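# Slide a drive sled into the rack's empty bay

## Task

Take a drive sled from the shelf and push it into the empty drive bay of the rack so that its front face is level with the neighbouring drives and it is oriented the same way up as they are; then open the gripper and move the arm away. It only counts if the sled stays seated on its own once the robot has let go.

## Robot and tools

The robot has two arms, left_arm and right_arm. Each has six joints and a parallel two-finger gripper. Every arm carries a wrist camera: cam_left_wrist and cam_right_wrist, both 616x616 fisheye images. Nothing else gives a view of the scene.

Frame. Every pose in a result uses one shared scene frame. Its origin is on the floor below the centre of the robot's foot, +z is up, and +x is the direction the robot faces. left_arm is the robot's own left and sits on the +y side. Image left and right have nothing to do with these names. Only the floor height (z = 0) is known; shelf and rack heights must be judged from the images. The printed hand position can be a little wrong, more so when the arm is stretched far out, and equal joint angles on the two arms need not put the hands in the same place.

Gripper frame. The fingers extend along the gripper's +z axis and close along its y axis. end_effector_position is the point between the finger pads, roughly 1 cm short of the fingertips.

execute_actions. Argument actions is a list holding zero or one item. An empty list just reports the current state. A motion item is {"rows": [...], "steps": n}, with n from 1 to 15 control steps of 1/30 s each (default 15). Each row covers one step; if there are fewer rows than steps, the final row is reused. A wait item is {"steps": n} with no rows, n up to 300; it returns once that many steps have passed since the previous result, and your reply time is counted within them. Optional pictures (true/false) controls whether camera images come back; by default they do.

Row layout. Every row is one list of exactly 14 numbers covering both arms, even if only one arm should move: left_arm waist, shoulder, elbow, wrist pitch, wrist yaw, wrist roll, opening, then the same seven for right_arm. The six joint values are absolute target angles in radians, on the same scale as the Joint positions line; they are not offsets. Stated joint ranges: waist -2.880 to 2.880, shoulder 0.000 to 3.142, elbow 0.000 to 3.019, wrist pitch -1.693 to 1.571, wrist yaw -1.571 to 1.571, wrist roll -2.094 to 2.094. A target more than 0.019 rad beyond a range end, and further out than the joint's last reported angle, makes the whole call refused, and nothing is sent. True ends may sit up to 0.019 rad either side of the stated ones; a joint asked past its real end is stopped there and the result may say "joint sent to its limit" (possibly about an earlier action). Missing that line does not prove there is more room.

Opening is an absolute value from -1 (closed) to +1 (fully open, pad gap 0.094 m). It is compared with grip_measured, which reports finger opening on the same scale. To hold something, command an opening below grip_measured: about 0.03 lower gives a firm grip, a smaller difference a gentler one. Readings can be off by about 1 mm per gripper, a fixed amount per scene. Thin parts under about 2 mm get less grip force.

Motion limits. Each joint's sent target is kept within a fixed lead of its measured angle each step (waist 0.264, shoulder 0.32, elbow 0.276, wrist pitch 0.33, wrist yaw 0.186, wrist roll 0.522 rad), and if targets would carry the gripper more than 70 mm from where it is, all joints of that arm are scaled back. So large moves take several calls or keep going after a call. Between calls the arms continue toward the last row until they have all nearly stopped or a step is HELD; after that, only a new action moves them further. Fingers still opening or closing keep going.

Result lines. The state line gives each arm's end_effector_position (m) and end_effector_quat_wxyz. Joint positions and Joint velocities list the six joints (rad, rad/s) and then the pad gap (m, m/s) per arm. Joint torques are raw drive outputs in the same joint order, with offset, scale error, friction and noise, so treat them as rough hints of load. "joint command not followed" means a clearance check altered or blocked joint targets on some steps; the rest of the row still ran. HELD marks steps where your row, or part of it, was not sent. MOTOR HOT appears from 85 °C; at 100 °C an OVER-TEMPERATURE FAULT drops that arm and its gripper until it cools, so avoid holding loads for long while deliberating.

zoom_image. Arguments: camera (cam_left_wrist or cam_right_wrist) and region [x0, y0, x1, y1] in pixels of that camera's latest full image, origin top-left, at most 504 by 504. It gives a closer look, useful for checking sled alignment and flushness.

finished_scene. Argument scene is the number of the scene currently running. It ends that scene irreversibly and reports success; the next scene's task arrives in its result. Replying without any tool call ends everything.

Cautions. Brief external tugs on a held part or pushes on loose objects can happen. Do not knock anything out of the work area, do not drop or slam the sled, avoid very hard pushing into the rack, and keep the two arms from colliding or pressing on each other. Before finishing, release the sled, back the gripper out, and confirm the sled remains flush and upright unaided. Smooth, economical motion and short replies are preferred, since thinking time lets the simulation run on.

Each tool is called as name(argument=value, ...) on one line, values as JSON.

## Session

execute_actions(actions=[])

Scene clock: 0.00 s of 5400.00 s.
left_arm: end_effector_position=(+0.3684, +0.1755, +1.0582) grip_measured=+0.057 end_effector_quat_wxyz=(+0.122, -0.667, +0.733, -0.055) | right_arm: end_effector_position=(+0.3798, +0.0255, +0.9990) grip_measured=-0.988 end_effector_quat_wxyz=(+0.152, +0.357, +0.833, +0.396)
Joint positions: left_arm=[-2.382  1.735  0.666 -0.235 -0.214 -1.792  0.05 ] | right_arm=[ 2.641  2.206  0.66   0.87  -0.109  1.435  0.001]
Joint velocities: left_arm=[-0.005 -0.005 -0.012 -0.022  0.125  0.022 -0.   ] | right_arm=[-0.005  0.005 -0.017  0.002  0.007 -0.007  0.001]
Joint torques (N m, as the arm reports them, + toward a larger angle): no reading

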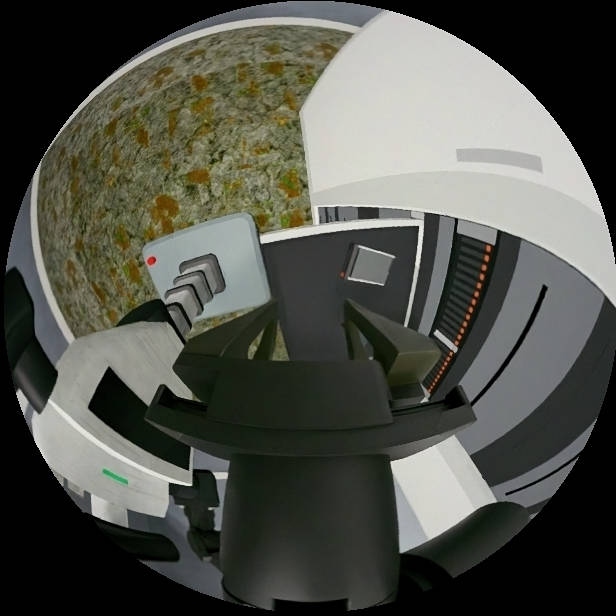

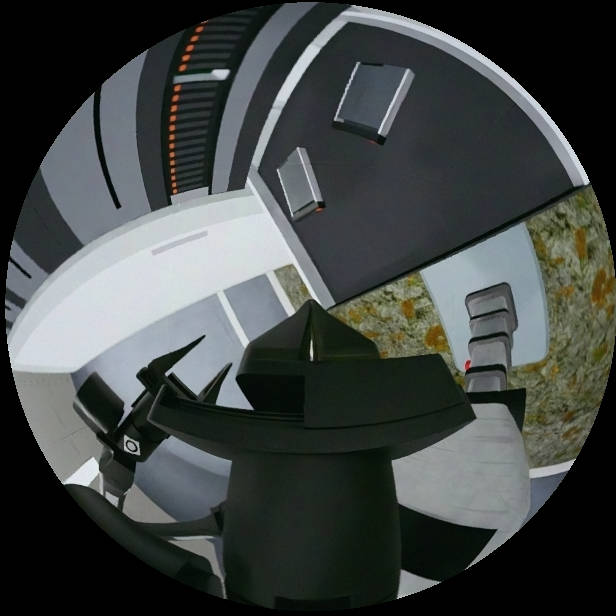

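execute_actions(actions=[{"rows":[[-2.182,1.735,0.666,-0.235,-0.214,-1.792,1,2.641,2.206,0.66,0.87,-0.109,1.435,-1]],"steps":15}], pictures=false)

execute_actions(actions=[{"rows":[[-2.182,1.535,0.666,-0.235,-0.214,-1.792,1,2.641,2.206,0.66,0.87,-0.109,1.435,-1]],"steps":15}], pictures=false)

execute_actions(actions=[{"rows":[[-2.182,1.535,0.866,-0.235,-0.214,-1.792,1,2.641,2.206,0.66,0.87,-0.109,1.435,-1]],"steps":15}], pictures=false)

execute_actions(actions=[{"rows":[[-2.182,1.535,0.866,-0.035,-0.214,-1.792,1,2.641,2.206,0.66,0.87,-0.109,1.435,-1]],"steps":15}], pictures=false)

execute_actions(actions=[{"rows":[[-2.182,1.535,0.866,-0.035,0,-1.792,1,2.641,2.206,0.66,0.87,-0.109,1.435,-1]],"steps":15}])

Scene clock: 30.10 s of 5400.00 s.
left_arm: end_effector_position=(+0.3809, +0.2568, +1.0549) grip_measured=+1.000 end_effector_quat_wxyz=(+0.130, -0.737, +0.662, -0.035) | right_arm: end_effector_position=(+0.3798, +0.0255, +0.9990) grip_measured=-0.988 end_effector_quat_wxyz=(+0.152, +0.357, +0.833, +0.396)
Joint positions: left_arm=[-2.177  1.735  0.666 -0.235 -0.216 -1.792  0.094] | right_arm=[ 2.641  2.206  0.66   0.87  -0.109  1.435  0.001]
Joint velocities: left_arm=[-0.044  0.015 -0.007 -0.007  0.037 -0.037  0.   ] | right_arm=[-0.015  0.005  0.022  0.007  0.037  0.007 -0.   ]
Joint torques (N m, as the arm reports them, + toward a larger angle): left_arm=[ -0.9  -11.07   3.68   0.9   -0.16   0.  ] | right_arm=[  1.57 -11.53   1.03   1.56  -0.05  -0.04]
Steps of this call (steps 1 to 90: nothing new was sent; then 26.60 s passed at rest; steps 91 to 105: all 15 steps of this action). Readings (joint positions):
91: left_arm=[-2.369 1.735 0.666 -0.235 -0.208 -1.792] | right_arm=[2.641 2.206 0.660 0.870 -0.109 1.435]
92: left_arm=[-2.338 1.735 0.666 -0.235 -0.207 -1.792] | right_arm=[2.641 2.206 0.660 0.870 -0.109 1.435]
94: left_arm=[-2.248 1.735 0.666 -0.235 -0.210 -1.792] | right_arm=[2.641 2.206 0.660 0.870 -0.109 1.435]
98: left_arm=[-2.150 1.735 0.666 -0.235 -0.216 -1.792] | right_arm=[2.641 2.206 0.660 0.870 -0.109 1.435]
105: the state above

Scene clock: 30.60 s of 5400.00 s.
left_arm: end_effector_position=(+0.4139, +0.2549, +1.1307) grip_measured=+1.000 end_effector_quat_wxyz=(+0.183, -0.735, +0.643, -0.115) | right_arm: end_effector_position=(+0.3798, +0.0255, +0.9990) grip_measured=-0.988 end_effector_quat_wxyz=(+0.152, +0.357, +0.833, +0.396)
Joint positions: left_arm=[-2.177  1.528  0.654 -0.235 -0.215 -1.792  0.094] | right_arm=[ 2.641  2.206  0.66   0.87  -0.109  1.435  0.001]
Joint velocities: left_arm=[ 0.005  0.142 -0.002  0.002 -0.007  0.022  0.   ] | right_arm=[-0.015 -0.005  0.007 -0.017 -0.051  0.007 -0.   ]
Joint torques (N m, as the arm reports them, + toward a larger angle): left_arm=[-0.9  -9.76  5.74  1.31 -0.21  0.01] | right_arm=[  1.71 -11.49   1.12   1.5   -0.05  -0.04]
Steps of this call (steps 1 to 15: all 15 steps of this action). Readings (joint positions):
1: left_arm=[-2.177 1.724 0.665 -0.235 -0.215 -1.792] | right_arm=[2.641 2.206 0.660 0.870 -0.109 1.435]
2: left_arm=[-2.177 1.698 0.658 -0.235 -0.215 -1.792] | right_arm=[2.641 2.206 0.660 0.870 -0.109 1.435]
4: left_arm=[-2.177 1.622 0.652 -0.235 -0.215 -1.792] | right_arm=[2.641 2.206 0.660 0.870 -0.109 1.435]
8: left_arm=[-2.177 1.507 0.654 -0.235 -0.215 -1.792] | right_arm=[2.641 2.206 0.660 0.870 -0.109 1.435]
15: the state above

Scene clock: 31.10 s of 5400.00 s.
left_arm: end_effector_position=(+0.5077, +0.2444, +1.1969) grip_measured=+1.000 end_effector_quat_wxyz=(+0.230, -0.726, +0.620, -0.187) | right_arm: end_effector_position=(+0.3798, +0.0255, +0.9990) grip_measured=-0.988 end_effector_quat_wxyz=(+0.152, +0.357, +0.833, +0.396)
Joint positions: left_arm=[-2.177  1.538  0.847 -0.237 -0.215 -1.792  0.094] | right_arm=[ 2.641  2.206  0.66   0.87  -0.109  1.435  0.001]
Joint velocities: left_arm=[-0.005 -0.005  0.012  0.002 -0.007  0.022  0.   ] | right_arm=[-0.015 -0.005 -0.017  0.002 -0.051  0.022 -0.   ]
Joint torques (N m, as the arm reports them, + toward a larger angle): left_arm=[ -1.04 -12.21   7.35   1.49  -0.19   0.04] | right_arm=[  1.45 -11.7    1.05   1.52  -0.07  -0.05]
Steps of this call (steps 1 to 15: all 15 steps of this action). Readings (joint positions):
1: left_arm=[-2.177 1.532 0.661 -0.236 -0.215 -1.792] | right_arm=[2.641 2.206 0.660 0.870 -0.109 1.435]
2: left_arm=[-2.177 1.537 0.673 -0.237 -0.215 -1.792] | right_arm=[2.641 2.206 0.660 0.870 -0.109 1.435]
4: left_arm=[-2.177 1.544 0.714 -0.237 -0.215 -1.792] | right_arm=[2.641 2.206 0.660 0.870 -0.109 1.435]
8: left_arm=[-2.177 1.545 0.813 -0.237 -0.215 -1.792] | right_arm=[2.641 2.206 0.660 0.870 -0.109 1.435]
15: the state above

Scene clock: 31.60 s of 5400.00 s.
left_arm: end_effector_position=(+0.5402, +0.2409, +1.2218) grip_measured=+1.000 end_effector_quat_wxyz=(+0.275, -0.712, +0.593, -0.257) | right_arm: end_effector_position=(+0.3798, +0.0255, +0.9990) grip_measured=-0.988 end_effector_quat_wxyz=(+0.152, +0.357, +0.833, +0.396)
Joint positions: left_arm=[-2.177  1.54   0.844 -0.056 -0.215 -1.792  0.094] | right_arm=[ 2.641  2.206  0.66   0.87  -0.109  1.435  0.001]
Joint velocities: left_arm=[ 0.005 -0.005 -0.022 -0.002  0.051  0.051  0.   ] | right_arm=[-0.005 -0.015 -0.007  0.012  0.007 -0.051 -0.   ]
Joint torques (N m, as the arm reports them, + toward a larger angle): left_arm=[ -1.08 -12.62   7.73   2.66  -0.16   0.04] | right_arm=[  1.67 -11.56   1.06   1.57  -0.06  -0.05]
Steps of this call (steps 1 to 15: all 15 steps of this action). Readings (joint positions):
1: left_arm=[-2.177 1.538 0.845 -0.198 -0.215 -1.792] | right_arm=[2.641 2.206 0.660 0.870 -0.109 1.435]
2: left_arm=[-2.177 1.541 0.843 -0.147 -0.215 -1.792] | right_arm=[2.641 2.206 0.660 0.870 -0.109 1.435]
4: left_arm=[-2.177 1.540 0.844 -0.082 -0.215 -1.792] | right_arm=[2.641 2.206 0.660 0.870 -0.109 1.435]
8: left_arm=[-2.177 1.540 0.844 -0.058 -0.215 -1.792] | right_arm=[2.641 2.206 0.660 0.870 -0.109 1.435]
15: the state above

Scene clock: 32.10 s of 5400.00 s.
left_arm: end_effector_position=(+0.5379, +0.2041, +1.2207) grip_measured=+1.000 end_effector_quat_wxyz=(+0.196, -0.688, +0.624, -0.315) | right_arm: end_effector_position=(+0.3798, +0.0255, +0.9990) grip_measured=-0.988 end_effector_quat_wxyz=(+0.152, +0.357, +0.833, +0.396)
Joint positions: left_arm=[-2.178  1.54   0.844 -0.055 -0.003 -1.792  0.094] | right_arm=[ 2.641  2.206  0.66   0.87  -0.109  1.435  0.001]
Joint velocities: left_arm=[ 0.005 -0.005  0.027 -0.002 -0.022 -0.037  0.   ] | right_arm=[-0.005  0.005 -0.002 -0.012 -0.037 -0.007  0.   ]
Joint torques (N m, as the arm reports them, + toward a larger angle): left_arm=[ -1.   -12.36   7.69   2.64   0.08   0.04] | right_arm=[  1.48 -11.73   1.11   1.54  -0.07  -0.06]
Steps of this call (steps 1 to 15: all 15 steps of this action). Readings (joint positions):
1: left_arm=[-2.174 1.540 0.844 -0.056 -0.122 -1.792] | right_arm=[2.641 2.206 0.660 0.870 -0.109 1.435]
2: left_arm=[-2.174 1.540 0.844 -0.055 -0.050 -1.792] | right_arm=[2.641 2.206 0.660 0.870 -0.109 1.435]
4: left_arm=[-2.177 1.540 0.844 -0.055 -0.009 -1.792] | right_arm=[2.641 2.206 0.660 0.870 -0.109 1.435]
8: left_arm=[-2.178 1.540 0.844 -0.055 -0.004 -1.792] | right_arm=[2.641 2.206 0.660 0.870 -0.109 1.435]
15: the state above

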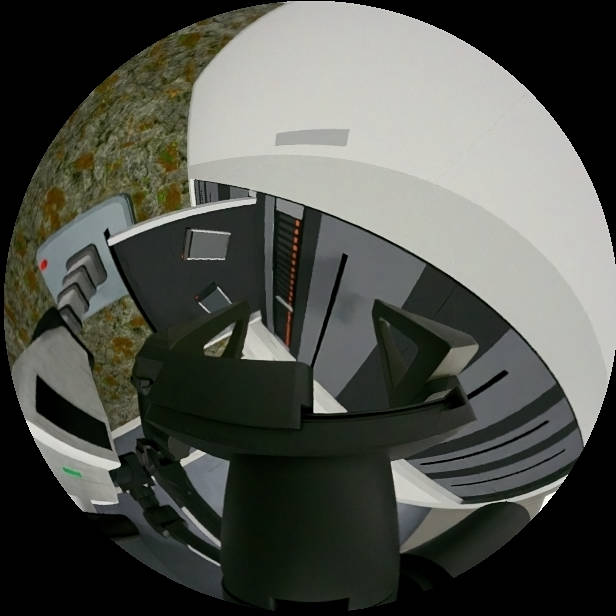

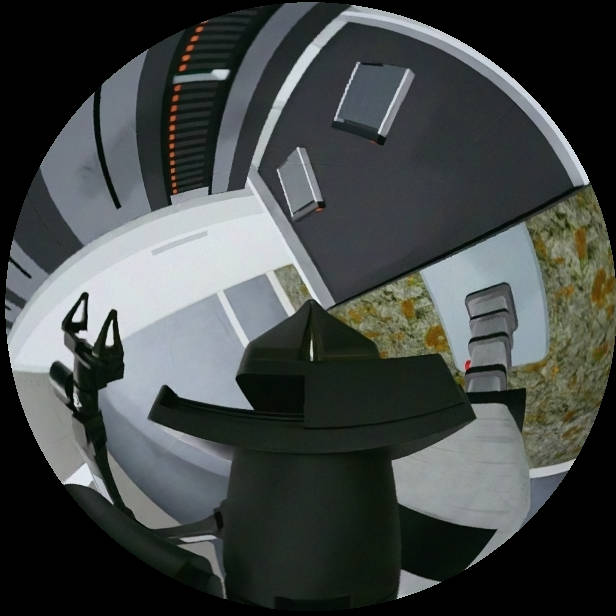

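execute_actions(actions=[{"rows":[[-2.07,1.4,0.6,0.0,0,-0.9,1,2.641,2.206,0.66,0.87,-0.109,1.435,-1]],"steps":15}], pictures=false)

execute_actions(actions=[{"rows":[[-2.07,1.4,0.6,0.0,0,0,1,2.641,2.206,0.66,0.87,-0.109,1.435,-1]],"steps":15}])

Scene clock: 88.97 s of 5400.00 s.
left_arm: end_effector_position=(+0.4358, +0.2692, +1.1756) grip_measured=+1.000 end_effector_quat_wxyz=(+0.278, -0.433, +0.841, -0.167) | right_arm: end_effector_position=(+0.3798, +0.0255, +0.9990) grip_measured=-0.988 end_effector_quat_wxyz=(+0.152, +0.357, +0.833, +0.396)
Joint positions: left_arm=[-2.061  1.404  0.573 -0.017 -0.001 -0.964  0.094] | right_arm=[ 2.641  2.206  0.66   0.87  -0.109  1.435  0.001]
Joint velocities: left_arm=[-0.024  0.005 -0.017  0.002  0.022  0.418  0.   ] | right_arm=[-0.005 -0.005  0.007  0.007  0.022 -0.022 -0.   ]
Joint torques (N m, as the arm reports them, + toward a larger angle): left_arm=[-1.25 -8.82  7.36  2.32 -0.04  0.15] | right_arm=[  1.62 -11.46   1.07   1.51  -0.06  -0.06]
Steps of this call (steps 1 to 15: the robot went on to your last target; steps 16 to 90: nothing new was sent; then 53.37 s passed at rest; steps 91 to 105: all 15 steps of this action). Readings (joint positions):
91: left_arm=[-2.173 1.532 0.824 -0.043 -0.001 -1.735] | right_arm=[2.641 2.206 0.660 0.870 -0.109 1.435]
92: left_arm=[-2.164 1.511 0.786 -0.027 0.000 -1.663] | right_arm=[2.641 2.206 0.660 0.870 -0.109 1.435]
94: left_arm=[-2.125 1.454 0.682 -0.019 0.000 -1.484] | right_arm=[2.641 2.206 0.660 0.870 -0.109 1.435]
98: left_arm=[-2.060 1.403 0.573 -0.019 -0.001 -1.157] | right_arm=[2.641 2.206 0.660 0.870 -0.109 1.435]
105: the state above

Scene clock: 89.47 s of 5400.00 s.
left_arm: end_effector_position=(+0.4358, +0.2690, +1.1756) grip_measured=+1.000 end_effector_quat_wxyz=(+0.323, -0.023, +0.946, -0.030) | right_arm: end_effector_position=(+0.3798, +0.0255, +0.9990) grip_measured=-0.988 end_effector_quat_wxyz=(+0.152, +0.357, +0.833, +0.396)
Joint positions: left_arm=[-2.061  1.404  0.573 -0.017 -0.001 -0.063  0.094] | right_arm=[ 2.641  2.206  0.66   0.87  -0.109  1.435  0.001]
Joint velocities: left_arm=[-0.005 -0.005  0.007 -0.007 -0.037  0.374  0.   ] | right_arm=[ 0.005 -0.005  0.007 -0.012  0.037 -0.066  0.001]
Joint torques (N m, as the arm reports them, + toward a larger angle): left_arm=[-1.35 -9.44  7.3   2.54  0.01  0.1 ] | right_arm=[  1.59 -11.66   1.03   1.49  -0.06  -0.03]
Steps of this call (steps 1 to 15: all 15 steps of this action). Readings (joint positions):
1: left_arm=[-2.061 1.404 0.573 -0.017 -0.001 -0.878] | right_arm=[2.641 2.206 0.660 0.870 -0.109 1.435]
2: left_arm=[-2.061 1.404 0.573 -0.017 -0.001 -0.779] | right_arm=[2.641 2.206 0.660 0.870 -0.109 1.435]
4: left_arm=[-2.061 1.404 0.573 -0.017 -0.001 -0.580] | right_arm=[2.641 2.206 0.660 0.870 -0.109 1.435]
8: left_arm=[-2.061 1.404 0.573 -0.017 -0.001 -0.253] | right_arm=[2.641 2.206 0.660 0.870 -0.109 1.435]
15: the state above

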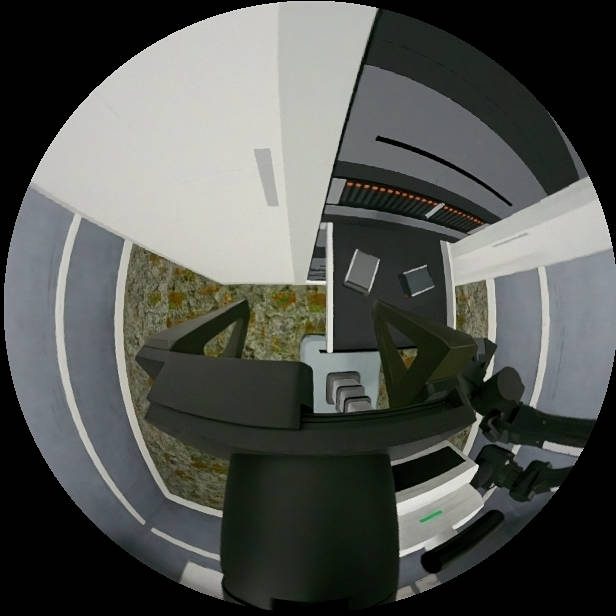

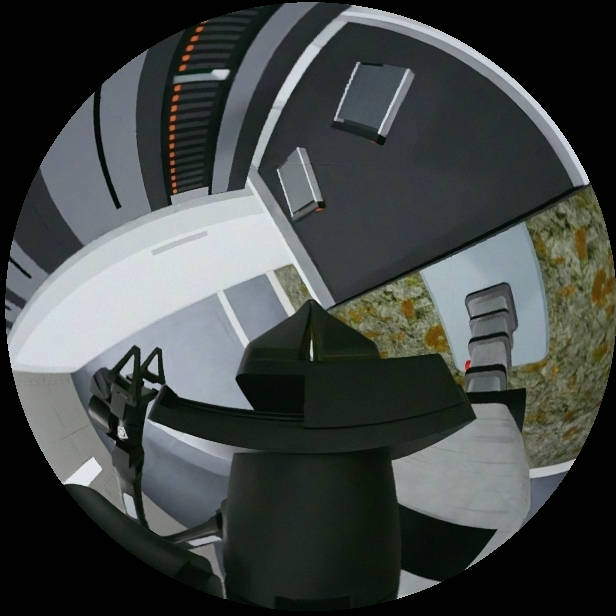

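zoom_image(camera="cam_left_wrist", region=[320,160,500,320])

execute_actions(actions=[{"rows":[[-2.37,1.4,0.6,0.0,0,0,1,2.641,2.206,0.66,0.87,-0.109,1.435,-1]],"steps":15}])

Region (320, 160, 500, 320) of cam_left_wrist's 616x616 image, scaled by 2.800, with more detail than that image has.

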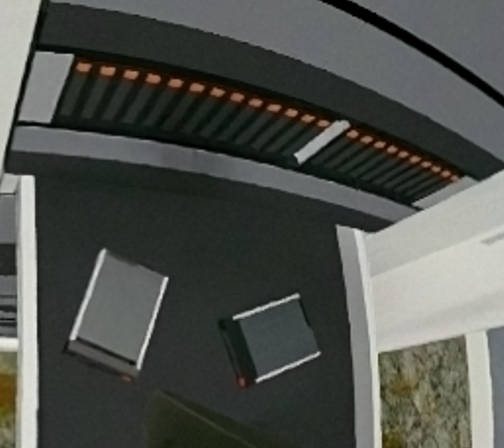

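Scene clock: 104.43 s of 5400.00 s.
left_arm: end_effector_position=(+0.4100, +0.1303, +1.1817) grip_measured=+1.000 end_effector_quat_wxyz=(+0.321, +0.147, +0.932, -0.083) | right_arm: end_effector_position=(+0.3798, +0.0255, +0.9990) grip_measured=-0.988 end_effector_quat_wxyz=(+0.152, +0.357, +0.833, +0.396)
Joint positions: left_arm=[-2.378  1.404  0.573 -0.017  0.002 -0.01   0.094] | right_arm=[ 2.641  2.206  0.66   0.87  -0.109  1.435  0.001]
Joint velocities: left_arm=[ 0.083 -0.005  0.012 -0.002 -0.007  0.007  0.   ] | right_arm=[-0.015 -0.005 -0.007 -0.002 -0.007  0.022 -0.   ]
Joint torques (N m, as the arm reports them, + toward a larger angle): left_arm=[-0.3  -8.93  7.39  2.51 -0.15  0.08] | right_arm=[  1.48 -11.46   1.02   1.46  -0.07  -0.05]
Steps of this call (steps 1 to 30: the robot went on to your last target; steps 31 to 90: nothing new was sent; then 11.47 s passed at rest; steps 91 to 105: all 15 steps of this action). Readings (joint positions):
91: left_arm=[-2.075 1.404 0.573 -0.017 -0.007 -0.013] | right_arm=[2.641 2.206 0.660 0.870 -0.109 1.435]
92: left_arm=[-2.106 1.404 0.573 -0.017 -0.008 -0.013] | right_arm=[2.641 2.206 0.660 0.870 -0.109 1.435]
94: left_arm=[-2.206 1.404 0.573 -0.017 -0.008 -0.013] | right_arm=[2.641 2.206 0.660 0.870 -0.109 1.435]
98: left_arm=[-2.389 1.404 0.573 -0.017 0.004 -0.011] | right_arm=[2.641 2.206 0.660 0.870 -0.109 1.435]
105: the state above

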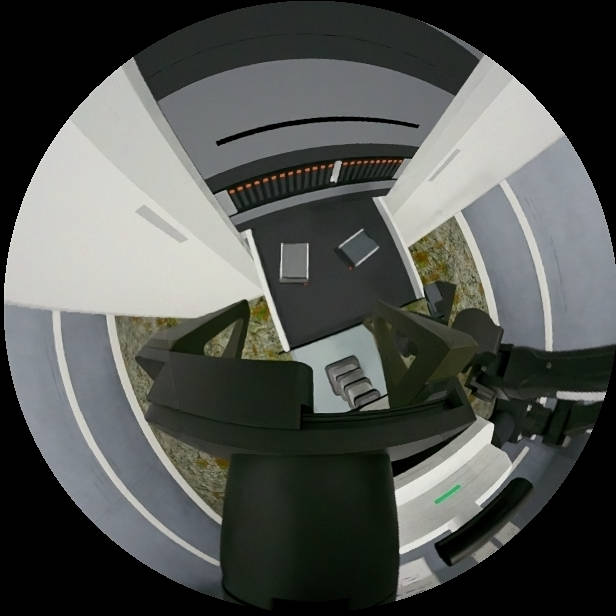

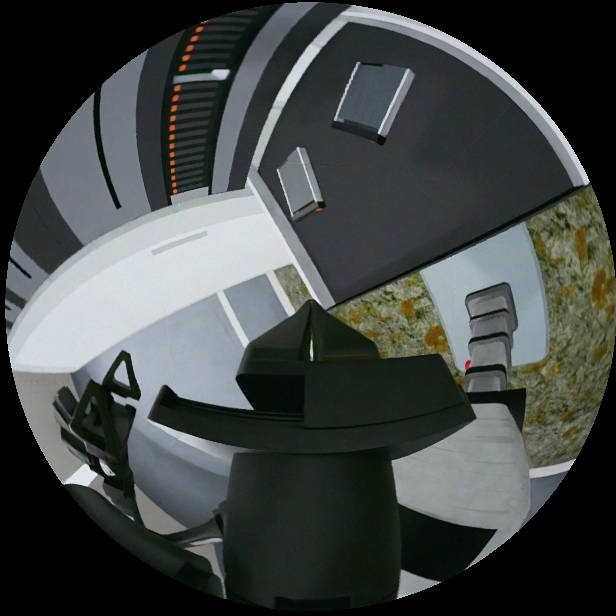

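execute_actions(actions=[{"rows":[[-2.3,1.7,0.8,0.3,0.1,0,1,2.2,1.9,0.66,0.87,-0.109,1.435,-1]],"steps":15}], pictures=false)

execute_actions(actions=[{"rows":[[-2.2,2.1,0.95,0.6,0.16,0,1,1.7,1.5,0.5,0.87,-0.109,1.435,-1]],"steps":15}], pictures=false)

execute_actions(actions=[{"rows":[[-2.18,2.45,1.1,0.9,0.16,0,1,1.5,1.3,0.4,0.87,-0.109,1.435,-1]],"steps":15}], pictures=false)

execute_actions(actions=[{"rows":[[-2.18,2.615,1.155,0.94,0.16,0,1,1.5,1.3,0.4,0.87,-0.109,1.435,-1]],"steps":15}])

Scene clock: 146.93 s of 5400.00 s.
left_arm: end_effector_position=(+0.5298, +0.1164, +1.1607) grip_measured=+1.000 end_effector_quat_wxyz=(+0.402, +0.124, +0.899, -0.122) | right_arm: end_effector_position=(+0.5422, -0.1913, +1.1494) grip_measured=-0.988 end_effector_quat_wxyz=(+0.345, +0.494, +0.674, +0.427)
Joint positions: left_arm=[-2.3    1.724  0.783  0.278  0.097 -0.01   0.094] | right_arm=[ 2.163  1.876  0.655  0.866 -0.105  1.435  0.001]
Joint velocities: left_arm=[-0.005 -0.083  0.007  0.012  0.007  0.007  0.   ] | right_arm=[-0.347 -0.103 -0.002 -0.007  0.066  0.007 -0.001]
Joint torques (N m, as the arm reports them, + toward a larger angle): left_arm=[ -0.88 -14.79   6.22   2.93   0.2    0.09] | right_arm=[ 5.81 -9.35  4.64  2.11 -0.22 -0.07]
Steps of this call (steps 1 to 15: the robot went on to your last target; steps 16 to 90: nothing new was sent; then 39.00 s passed at rest; steps 91 to 105: all 15 steps of this action). Readings (joint positions):
91: left_arm=[-2.371 1.418 0.577 0.016 0.031 -0.010] | right_arm=[2.634 2.199 0.659 0.868 -0.111 1.435]
92: left_arm=[-2.364 1.450 0.592 0.067 0.054 -0.010] | right_arm=[2.621 2.184 0.656 0.866 -0.112 1.435]
94: left_arm=[-2.346 1.547 0.652 0.157 0.083 -0.010] | right_arm=[2.572 2.134 0.654 0.865 -0.112 1.435]
98: left_arm=[-2.309 1.716 0.777 0.266 0.095 -0.010] | right_arm=[2.427 2.010 0.655 0.865 -0.112 1.435]
105: the state above

Scene clock: 147.43 s of 5400.00 s.
left_arm: end_effector_position=(+0.5803, +0.1537, +1.0248) grip_measured=+1.000 end_effector_quat_wxyz=(+0.409, +0.089, +0.899, -0.124) | right_arm: end_effector_position=(+0.4872, -0.4577, +1.3024) grip_measured=-0.988 end_effector_quat_wxyz=(+0.540, +0.576, +0.493, +0.366)
Joint positions: left_arm=[-2.192  2.151  0.931  0.572  0.157 -0.01   0.094] | right_arm=[ 1.662  1.469  0.522  0.867 -0.104  1.435  0.001]
Joint velocities: left_arm=[-0.005 -0.21  -0.002  0.081 -0.007  0.022  0.   ] | right_arm=[ 0.103  0.005 -0.027  0.027 -0.022 -0.051  0.   ]
Joint torques (N m, as the arm reports them, + toward a larger angle): left_arm=[ -2.07 -20.88   4.7    2.98   0.22   0.1 ] | right_arm=[ 4.3  -4.53  5.01  1.86 -0.21 -0.07]
Steps of this call (steps 1 to 15: all 15 steps of this action). Readings (joint positions):
1: left_arm=[-2.295 1.738 0.787 0.320 0.119 -0.010] | right_arm=[2.145 1.863 0.648 0.865 -0.109 1.435]
2: left_arm=[-2.288 1.771 0.804 0.382 0.134 -0.010] | right_arm=[2.124 1.840 0.630 0.865 -0.110 1.435]
4: left_arm=[-2.265 1.871 0.863 0.470 0.149 -0.010] | right_arm=[2.061 1.768 0.590 0.865 -0.110 1.435]
8: left_arm=[-2.214 2.077 0.947 0.567 0.155 -0.010] | right_arm=[1.885 1.609 0.549 0.865 -0.110 1.435]
15: the state above

Scene clock: 147.93 s of 5400.00 s.
left_arm: end_effector_position=(+0.5980, +0.1479, +0.9239) grip_measured=+1.000 end_effector_quat_wxyz=(+0.460, +0.090, +0.874, -0.126) | right_arm: end_effector_position=(+0.4098, -0.5124, +1.3333) grip_measured=-0.988 end_effector_quat_wxyz=(+0.591, +0.595, +0.437, +0.324)
Joint positions: left_arm=[-2.19   2.492  1.083  0.873  0.158 -0.01   0.094] | right_arm=[ 1.493  1.288  0.401  0.868 -0.106  1.435  0.001]
Joint velocities: left_arm=[-0.024 -0.151  0.022  0.037 -0.037  0.022  0.   ] | right_arm=[-0.005  0.015 -0.007 -0.017 -0.081 -0.037 -0.   ]
Joint torques (N m, as the arm reports them, + toward a larger angle): left_arm=[ -0.04 -21.61   3.26   3.13   0.15   0.09] | right_arm=[ 0.9  -4.47  6.94  1.86 -0.13 -0.05]
Steps of this call (steps 1 to 15: all 15 steps of this action). Readings (joint positions):
1: left_arm=[-2.192 2.166 0.938 0.628 0.158 -0.010] | right_arm=[1.655 1.459 0.510 0.866 -0.112 1.435]
2: left_arm=[-2.192 2.203 0.969 0.711 0.158 -0.010] | right_arm=[1.634 1.435 0.485 0.866 -0.114 1.435]
4: left_arm=[-2.192 2.310 1.060 0.819 0.158 -0.010] | right_arm=[1.559 1.362 0.428 0.866 -0.112 1.435]
8: left_arm=[-2.190 2.456 1.114 0.871 0.158 -0.010] | right_arm=[1.479 1.278 0.401 0.867 -0.106 1.435]
15: the state above

Scene clock: 148.43 s of 5400.00 s.
left_arm: end_effector_position=(+0.5869, +0.1473, +0.8686) grip_measured=+1.000 end_effector_quat_wxyz=(+0.453, +0.092, +0.878, -0.124) | right_arm: end_effector_position=(+0.4098, -0.5124, +1.3330) grip_measured=-0.988 end_effector_quat_wxyz=(+0.591, +0.596, +0.437, +0.324)
Joint positions: left_arm=[-2.19   2.631  1.153  0.928  0.158 -0.005  0.094] | right_arm=[ 1.493  1.289  0.401  0.868 -0.106  1.435  0.001]
Joint velocities: left_arm=[-0.005 -0.005 -0.002 -0.012 -0.007 -0.066  0.   ] | right_arm=[-0.005 -0.015  0.002  0.007  0.022  0.007 -0.001]
Joint torques (N m, as the arm reports them, + toward a larger angle): left_arm=[ -0.12 -19.53   1.93   2.53   0.15   0.03] | right_arm=[ 1.12 -3.89  6.97  1.9  -0.12 -0.08]
Steps of this call (steps 1 to 15: all 15 steps of this action). Readings (joint positions):
1: left_arm=[-2.190 2.497 1.089 0.886 0.158 -0.010] | right_arm=[1.493 1.289 0.401 0.868 -0.106 1.435]
2: left_arm=[-2.190 2.512 1.108 0.905 0.158 -0.010] | right_arm=[1.493 1.289 0.401 0.868 -0.106 1.435]
4: left_arm=[-2.190 2.554 1.148 0.920 0.158 -0.010] | right_arm=[1.493 1.289 0.401 0.868 -0.106 1.435]
8: left_arm=[-2.190 2.614 1.156 0.921 0.158 -0.010] | right_arm=[1.493 1.289 0.401 0.868 -0.106 1.435]
15: the state above

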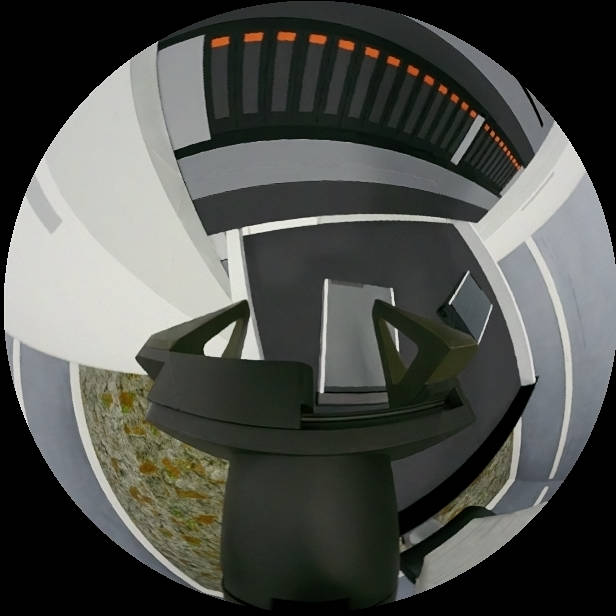

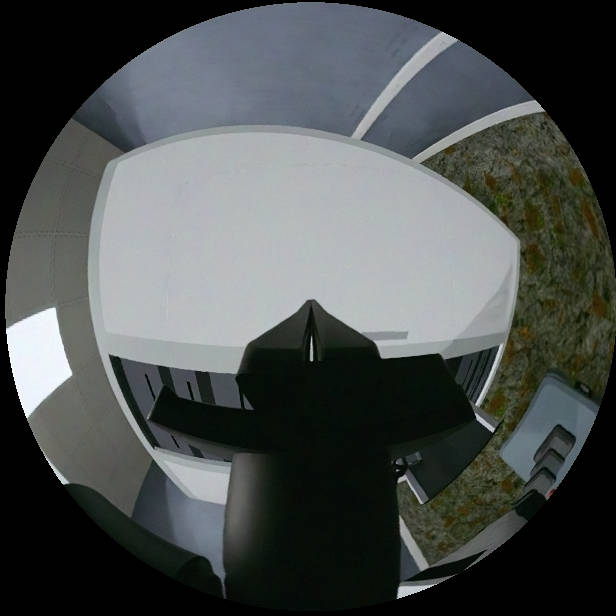

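execute_actions(actions=[{"rows":[[-2.29,2.72,1.155,1.045,0.07,0,1,1.5,1.3,0.4,0.87,-0.109,1.435,-1]],"steps":15}])

Scene clock: 161.67 s of 5400.00 s.
left_arm: end_effector_position=(+0.5570, +0.0978, +0.8443) grip_measured=+1.000 end_effector_quat_wxyz=(+0.468, +0.125, +0.868, -0.111) | right_arm: end_effector_position=(+0.4098, -0.5124, +1.3330) grip_measured=-0.988 end_effector_quat_wxyz=(+0.591, +0.596, +0.437, +0.324)
Joint positions: left_arm=[-2.3    2.717  1.159  1.037  0.069  0.01   0.094] | right_arm=[ 1.493  1.289  0.401  0.868 -0.106  1.435  0.001]
Joint velocities: left_arm=[ 0.034  0.005  0.002  0.002 -0.007  0.037  0.   ] | right_arm=[-0.015 -0.005 -0.002 -0.002  0.007 -0.007  0.   ]
Joint torques (N m, as the arm reports them, + toward a larger angle): left_arm=[ -0.61 -17.68   0.88   2.39   0.07  -0.14] | right_arm=[ 1.02 -4.16  6.91  1.93 -0.13 -0.07]
Steps of this call (steps 1 to 15: the robot went on to your last target; steps 16 to 90: nothing new was sent; then 9.73 s passed at rest; steps 91 to 105: all 15 steps of this action). Readings (joint positions):
91: left_arm=[-2.197 2.638 1.153 0.950 0.112 -0.005] | right_arm=[1.493 1.289 0.401 0.868 -0.106 1.435]
92: left_arm=[-2.206 2.649 1.156 0.983 0.084 -0.005] | right_arm=[1.493 1.289 0.401 0.868 -0.106 1.435]
94: left_arm=[-2.237 2.675 1.159 1.014 0.073 -0.005] | right_arm=[1.493 1.289 0.401 0.868 -0.106 1.435]
98: left_arm=[-2.295 2.698 1.159 1.037 0.069 0.010] | right_arm=[1.493 1.289 0.401 0.868 -0.106 1.435]
105: the state above

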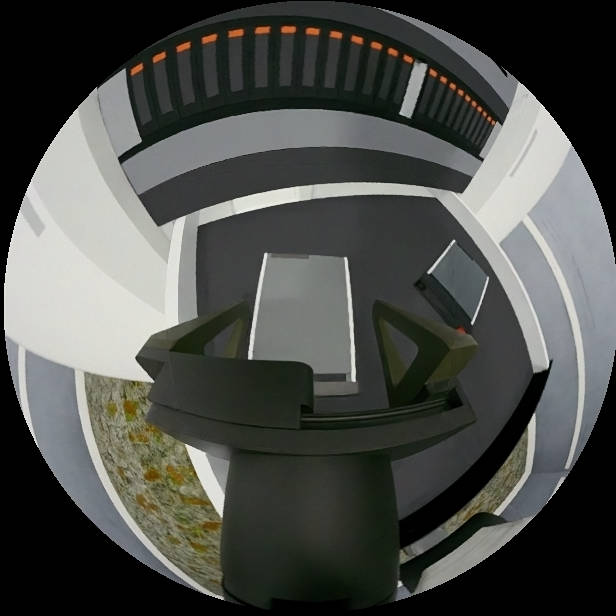

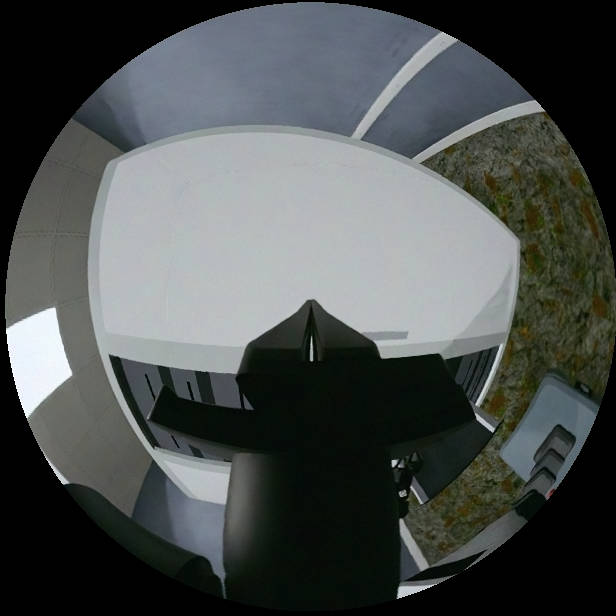

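execute_actions(actions=[{"rows":[[-2.28,2.79,1.178,1.095,0.07,0,1,1.5,1.3,0.4,0.87,-0.109,1.435,-1]],"steps":15}])

Scene clock: 168.43 s of 5400.00 s.
left_arm: end_effector_position=(+0.5536, +0.1020, +0.8320) grip_measured=+1.000 end_effector_quat_wxyz=(+0.480, +0.124, +0.861, -0.111) | right_arm: end_effector_position=(+0.4098, -0.5124, +1.3330) grip_measured=-0.988 end_effector_quat_wxyz=(+0.591, +0.596, +0.437, +0.324)
Joint positions: left_arm=[-2.293  2.765  1.179  1.092  0.073  0.015  0.094] | right_arm=[ 1.493  1.289  0.401  0.868 -0.106  1.435  0.001]
Joint velocities: left_arm=[ 0.005 -0.005 -0.002 -0.007 -0.007 -0.007  0.   ] | right_arm=[-0.005 -0.005 -0.002  0.012  0.007  0.022  0.   ]
Joint torques (N m, as the arm reports them, + toward a larger angle): left_arm=[  0.21 -15.48   0.98   2.2   -0.1   -0.2 ] | right_arm=[ 1.12 -4.45  6.92  1.91 -0.12 -0.06]
Steps of this call (steps 1 to 15: the robot went on to your last target; steps 16 to 90: nothing new was sent; then 3.27 s passed at rest; steps 91 to 105: all 15 steps of this action). Readings (joint positions):
91: left_arm=[-2.297 2.722 1.161 1.046 0.069 0.010] | right_arm=[1.493 1.289 0.401 0.868 -0.106 1.435]
92: left_arm=[-2.296 2.730 1.166 1.060 0.069 0.010] | right_arm=[1.493 1.289 0.401 0.868 -0.106 1.435]
94: left_arm=[-2.293 2.752 1.176 1.072 0.069 0.010] | right_arm=[1.493 1.289 0.401 0.868 -0.106 1.435]
98: left_arm=[-2.293 2.765 1.179 1.092 0.073 0.015] | right_arm=[1.493 1.289 0.401 0.868 -0.106 1.435]
105: the state above

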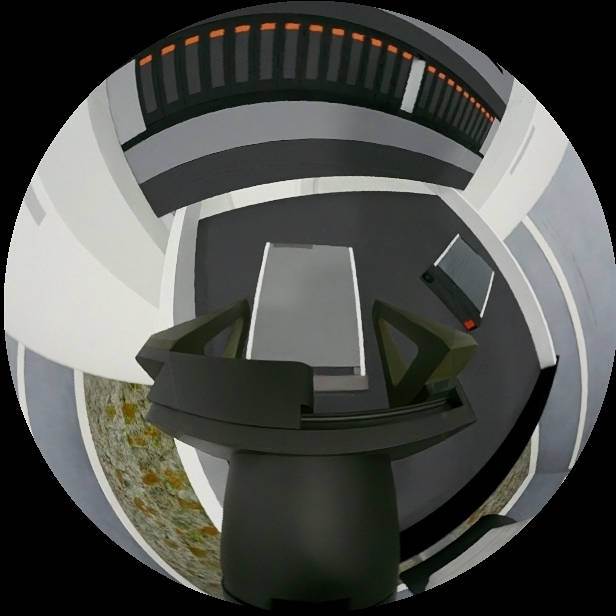

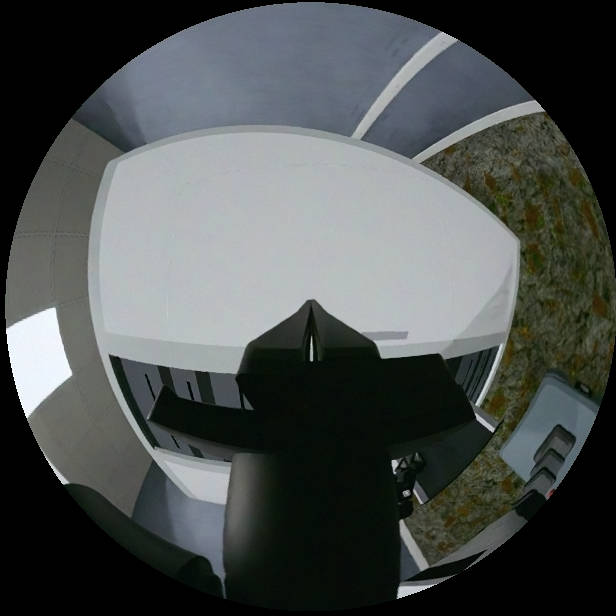

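execute_actions(actions=[{"rows":[[-2.28,2.77,1.178,1.095,0.07,0,0.45,1.5,1.3,0.4,0.87,-0.109,1.435,-1]],"steps":15}])

Scene clock: 177.00 s of 5400.00 s.
left_arm: end_effector_position=(+0.5541, +0.1038, +0.8319) grip_measured=+0.585 end_effector_quat_wxyz=(+0.480, +0.122, +0.862, -0.110) | right_arm: end_effector_position=(+0.4098, -0.5124, +1.3330) grip_measured=-0.988 end_effector_quat_wxyz=(+0.591, +0.596, +0.437, +0.324)
Joint positions: left_arm=[-2.29   2.765  1.179  1.092  0.072  0.015  0.074] | right_arm=[ 1.493  1.289  0.401  0.868 -0.106  1.435  0.001]
Joint velocities: left_arm=[-0.015 -0.015 -0.012  0.007  0.022  0.051  0.001] | right_arm=[ 0.005 -0.015 -0.012  0.002  0.022  0.066  0.   ]
Joint torques (N m, as the arm reports them, + toward a larger angle): left_arm=[ -0.02 -17.24   0.94   2.17  -0.04  -0.2 ] | right_arm=[ 1.22 -4.2   6.99  1.97 -0.12 -0.07]
Steps of this call (steps 1 to 15: the robot went on to your last target; steps 16 to 90: nothing new was sent; then 5.07 s passed at rest; steps 91 to 105: all 15 steps of this action). Readings (joint positions):
91: left_arm=[-2.293 2.765 1.179 1.092 0.072 0.015] | right_arm=[1.493 1.289 0.401 0.868 -0.106 1.435]
92: left_arm=[-2.292 2.765 1.179 1.092 0.071 0.015] | right_arm=[1.493 1.289 0.401 0.868 -0.106 1.435]
94: left_arm=[-2.290 2.765 1.179 1.092 0.072 0.015] | right_arm=[1.493 1.289 0.401 0.868 -0.106 1.435]
98: left_arm=[-2.290 2.765 1.179 1.092 0.072 0.015] | right_arm=[1.493 1.289 0.401 0.868 -0.106 1.435]
105: the state above

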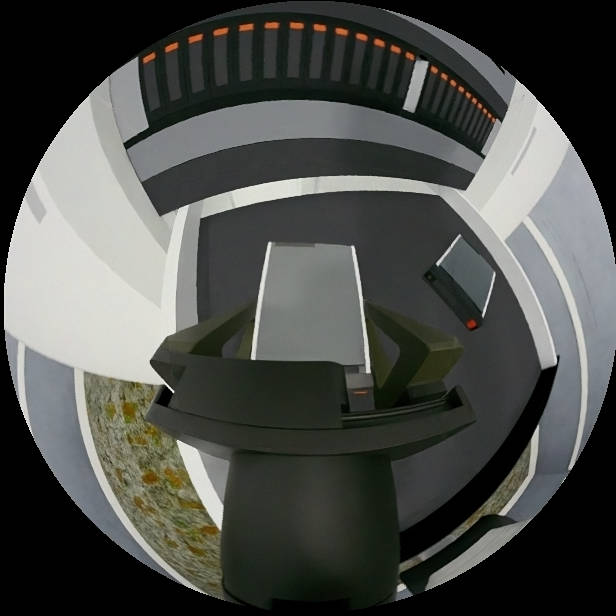

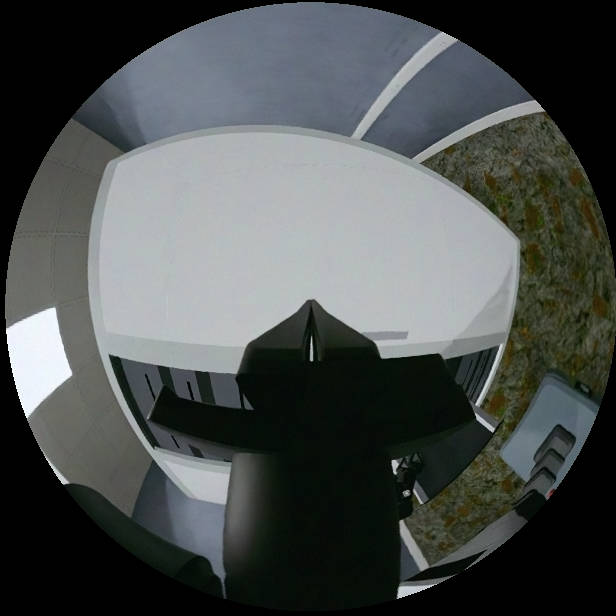

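execute_actions(actions=[{"rows":[[-2.29,2.7,1.17,1.06,0.07,0,0.5,1.5,1.3,0.4,0.87,-0.109,1.435,-1],[-2.29,2.65,1.16,1.03,0.07,0,0.5,1.5,1.3,0.4,0.87,-0.109,1.435,-1],[-2.29,2.6,1.14,1.0,0.07,0,0.5,1.5,1.3,0.4,0.87,-0.109,1.435,-1],[-2.29,2.5,1.1,0.95,0.07,0,0.5,1.5,1.3,0.4,0.87,-0.109,1.435,-1],[-2.29,2.4,1.05,0.9,0.07,0,0.5,1.5,1.3,0.4,0.87,-0.109,1.435,-1]],"steps":15}], pictures=false)

execute_actions(actions=[{"rows":[[-2.4,2.4,1.05,1.15,0.2,-0.9,0.5,1.5,1.3,0.4,0.87,-0.109,1.435,-1]],"steps":15}], pictures=false)

execute_actions(actions=[{"rows":[[-2.45,2.45,1.12,1.35,0.2,-1.57,0.5,1.5,1.3,0.4,0.87,-0.109,1.435,-1]],"steps":15}])

Scene clock: 196.23 s of 5400.00 s.
left_arm: end_effector_position=(+0.6124, +0.0965, +0.9917) grip_measured=+0.585 end_effector_quat_wxyz=(+0.513, +0.120, +0.843, -0.113) | right_arm: end_effector_position=(+0.4098, -0.5124, +1.3330) grip_measured=-0.988 end_effector_quat_wxyz=(+0.591, +0.596, +0.437, +0.324)
Joint positions: left_arm=[-2.29   2.383  1.053  0.913  0.072  0.014  0.074] | right_arm=[ 1.493  1.289  0.401  0.868 -0.106  1.435  0.001]
Joint velocities: left_arm=[-0.005 -0.386 -0.007 -0.002 -0.037 -0.037  0.001] | right_arm=[ 0.005 -0.015  0.012  0.007 -0.007 -0.037  0.001]
Joint torques (N m, as the arm reports them, + toward a larger angle): left_arm=[ -1.06 -14.79   2.74   1.48  -0.05  -0.2 ] | right_arm=[ 1.2  -4.41  6.9   2.02 -0.11 -0.07]
Steps of this call (steps 1 to 15: the robot went on to your last target; steps 16 to 90: nothing new was sent; then 15.73 s passed at rest; steps 91 to 105: all 15 steps of this action). Readings (joint positions):
91: left_arm=[-2.290 2.761 1.178 1.088 0.072 0.015] | right_arm=[1.493 1.289 0.401 0.868 -0.106 1.435]
92: left_arm=[-2.290 2.752 1.174 1.073 0.072 0.015] | right_arm=[1.493 1.289 0.401 0.868 -0.106 1.435]
94: left_arm=[-2.290 2.710 1.147 1.025 0.072 0.015] | right_arm=[1.493 1.289 0.401 0.868 -0.106 1.435]
98: left_arm=[-2.290 2.579 1.076 0.951 0.072 0.015] | right_arm=[1.493 1.289 0.401 0.868 -0.106 1.435]
105: the state above

Scene clock: 196.73 s of 5400.00 s.
left_arm: end_effector_position=(+0.5869, -0.0029, +1.0314) grip_measured=+0.585 end_effector_quat_wxyz=(+0.434, -0.139, +0.781, -0.427) | right_arm: end_effector_position=(+0.4098, -0.5124, +1.3330) grip_measured=-0.988 end_effector_quat_wxyz=(+0.591, +0.596, +0.437, +0.324)
Joint positions: left_arm=[-2.415  2.405  1.052  1.122  0.2   -0.841  0.074] | right_arm=[ 1.493  1.289  0.401  0.868 -0.106  1.435  0.001]
Joint velocities: left_arm=[ 0.093  0.024 -0.017 -0.002  0.022 -0.388 -0.   ] | right_arm=[ 0.005 -0.005 -0.007  0.007 -0.007  0.051  0.   ]
Joint torques (N m, as the arm reports them, + toward a larger angle): left_arm=[ -0.33 -18.93   2.56   3.46  -0.02  -0.08] | right_arm=[ 1.17 -4.34  6.94  1.96 -0.12 -0.06]
Steps of this call (steps 1 to 15: all 15 steps of this action). Readings (joint positions):
1: left_arm=[-2.294 2.376 1.053 0.952 0.121 -0.059] | right_arm=[1.493 1.289 0.401 0.868 -0.106 1.435]
2: left_arm=[-2.301 2.377 1.052 1.013 0.162 -0.154] | right_arm=[1.493 1.289 0.401 0.868 -0.106 1.435]
4: left_arm=[-2.335 2.378 1.052 1.090 0.189 -0.352] | right_arm=[1.493 1.289 0.401 0.868 -0.106 1.435]
8: left_arm=[-2.408 2.384 1.052 1.121 0.199 -0.664] | right_arm=[1.493 1.289 0.401 0.868 -0.106 1.435]
15: the state above

Scene clock: 197.23 s of 5400.00 s.
left_arm: end_effector_position=(+0.5912, -0.0270, +1.0612) grip_measured=+0.585 end_effector_quat_wxyz=(+0.304, -0.346, +0.646, -0.609) | right_arm: end_effector_position=(+0.4098, -0.5124, +1.3330) grip_measured=-0.988 end_effector_quat_wxyz=(+0.591, +0.596, +0.437, +0.324)
Joint positions: left_arm=[-2.448  2.453  1.093  1.32   0.199 -1.528  0.074] | right_arm=[ 1.493  1.289  0.401  0.868 -0.106  1.435  0.001]
Joint velocities: left_arm=[ 0.005 -0.015  0.007  0.007 -0.007 -0.198  0.   ] | right_arm=[-0.015 -0.005 -0.012 -0.007 -0.022 -0.007 -0.001]
Joint torques (N m, as the arm reports them, + toward a larger angle): left_arm=[ -1.37 -19.33   4.49   3.51   0.06  -0.06] | right_arm=[ 1.14 -4.17  6.91  2.   -0.14 -0.07]
Steps of this call (steps 1 to 15: all 15 steps of this action). Readings (joint positions):
1: left_arm=[-2.414 2.413 1.055 1.162 0.200 -0.928] | right_arm=[1.493 1.289 0.401 0.868 -0.106 1.435]
2: left_arm=[-2.415 2.426 1.063 1.225 0.199 -1.028] | right_arm=[1.493 1.289 0.401 0.868 -0.106 1.435]
4: left_arm=[-2.422 2.445 1.083 1.290 0.199 -1.213] | right_arm=[1.493 1.289 0.401 0.868 -0.106 1.435]
8: left_arm=[-2.441 2.453 1.093 1.316 0.199 -1.417] | right_arm=[1.493 1.289 0.401 0.868 -0.106 1.435]
15: the state above

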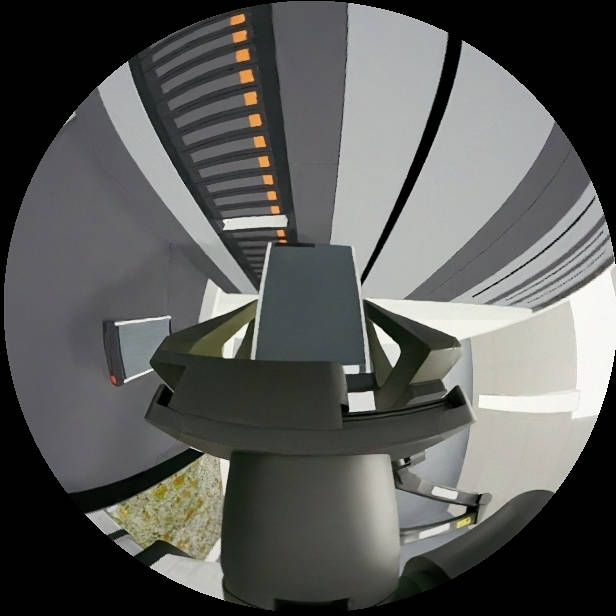

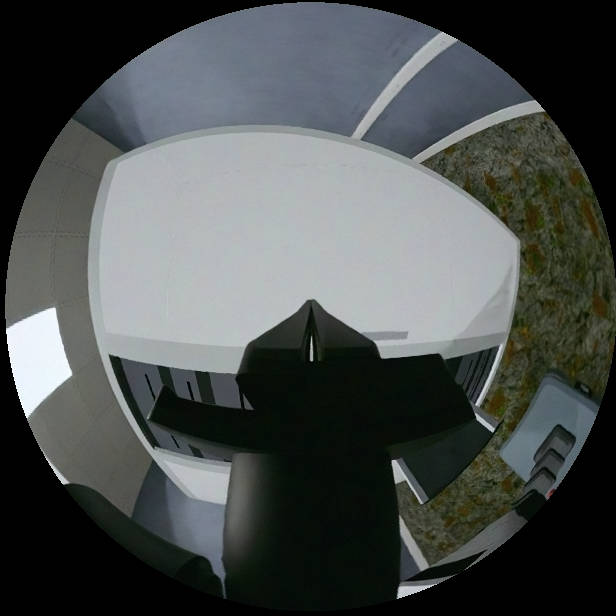

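execute_actions(actions=[{"rows":[[-2.45,2.55,1.2,1.38,0.2,-1.57,0.5,1.5,1.3,0.4,0.87,-0.109,1.435,-1],[-2.45,2.6,1.26,1.38,0.2,-1.57,0.5,1.5,1.3,0.4,0.87,-0.109,1.435,-1],[-2.45,2.65,1.32,1.38,0.2,-1.57,0.5,1.5,1.3,0.4,0.87,-0.109,1.435,-1],[-2.45,2.71,1.4,1.37,0.2,-1.57,0.5,1.5,1.3,0.4,0.87,-0.109,1.435,-1]],"steps":15}])

Scene clock: 207.40 s of 5400.00 s.
left_arm: end_effector_position=(+0.6101, -0.0495, +0.9532) grip_measured=+0.584 end_effector_quat_wxyz=(+0.296, -0.348, +0.636, -0.622) | right_arm: end_effector_position=(+0.4098, -0.5124, +1.3330) grip_measured=-0.988 end_effector_quat_wxyz=(+0.591, +0.596, +0.437, +0.324)
Joint positions: left_arm=[-2.457  2.761  1.375  1.368  0.203 -1.559  0.074] | right_arm=[ 1.493  1.289  0.401  0.868 -0.106  1.435  0.001]
Joint velocities: left_arm=[-0.015 -0.112 -0.002  0.022 -0.037 -0.007 -0.   ] | right_arm=[-0.005 -0.024  0.002 -0.002  0.007 -0.095  0.001]
Joint torques (N m, as the arm reports them, + toward a larger angle): left_arm=[ -1.24 -24.2    4.09   2.31  -0.14  -0.04] | right_arm=[ 0.98 -4.33  6.92  1.99 -0.14 -0.07]
Steps of this call (steps 1 to 30: the robot went on to your last target; steps 31 to 90: nothing new was sent; then 6.67 s passed at rest; steps 91 to 105: all 15 steps of this action). Readings (joint positions):
91: left_arm=[-2.448 2.461 1.102 1.329 0.199 -1.558] | right_arm=[1.493 1.289 0.401 0.868 -0.106 1.435]
92: left_arm=[-2.448 2.483 1.132 1.344 0.199 -1.558] | right_arm=[1.493 1.289 0.401 0.868 -0.106 1.435]
94: left_arm=[-2.448 2.564 1.248 1.359 0.199 -1.558] | right_arm=[1.493 1.289 0.401 0.868 -0.106 1.435]
98: left_arm=[-2.458 2.706 1.375 1.372 0.207 -1.558] | right_arm=[1.493 1.289 0.401 0.868 -0.106 1.435]
105: the state above

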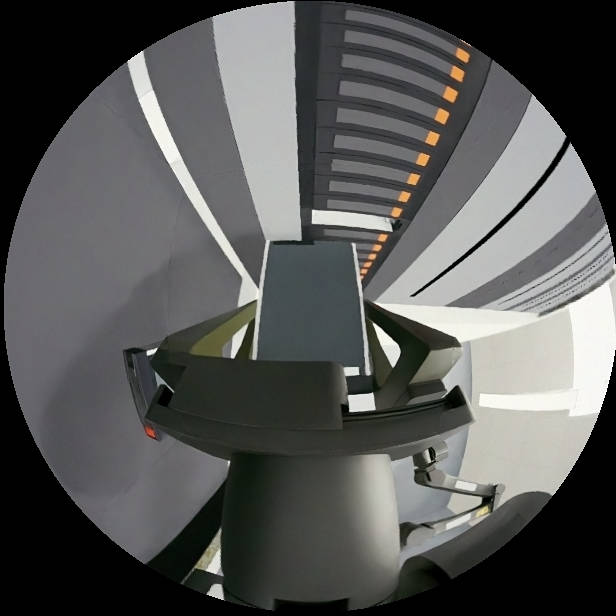

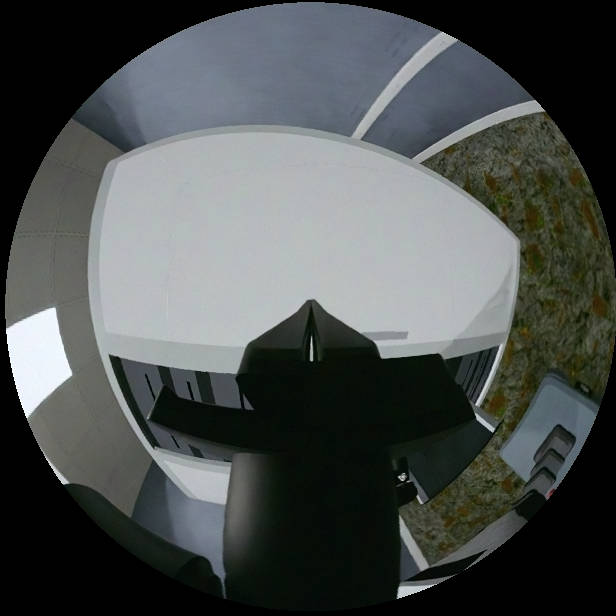

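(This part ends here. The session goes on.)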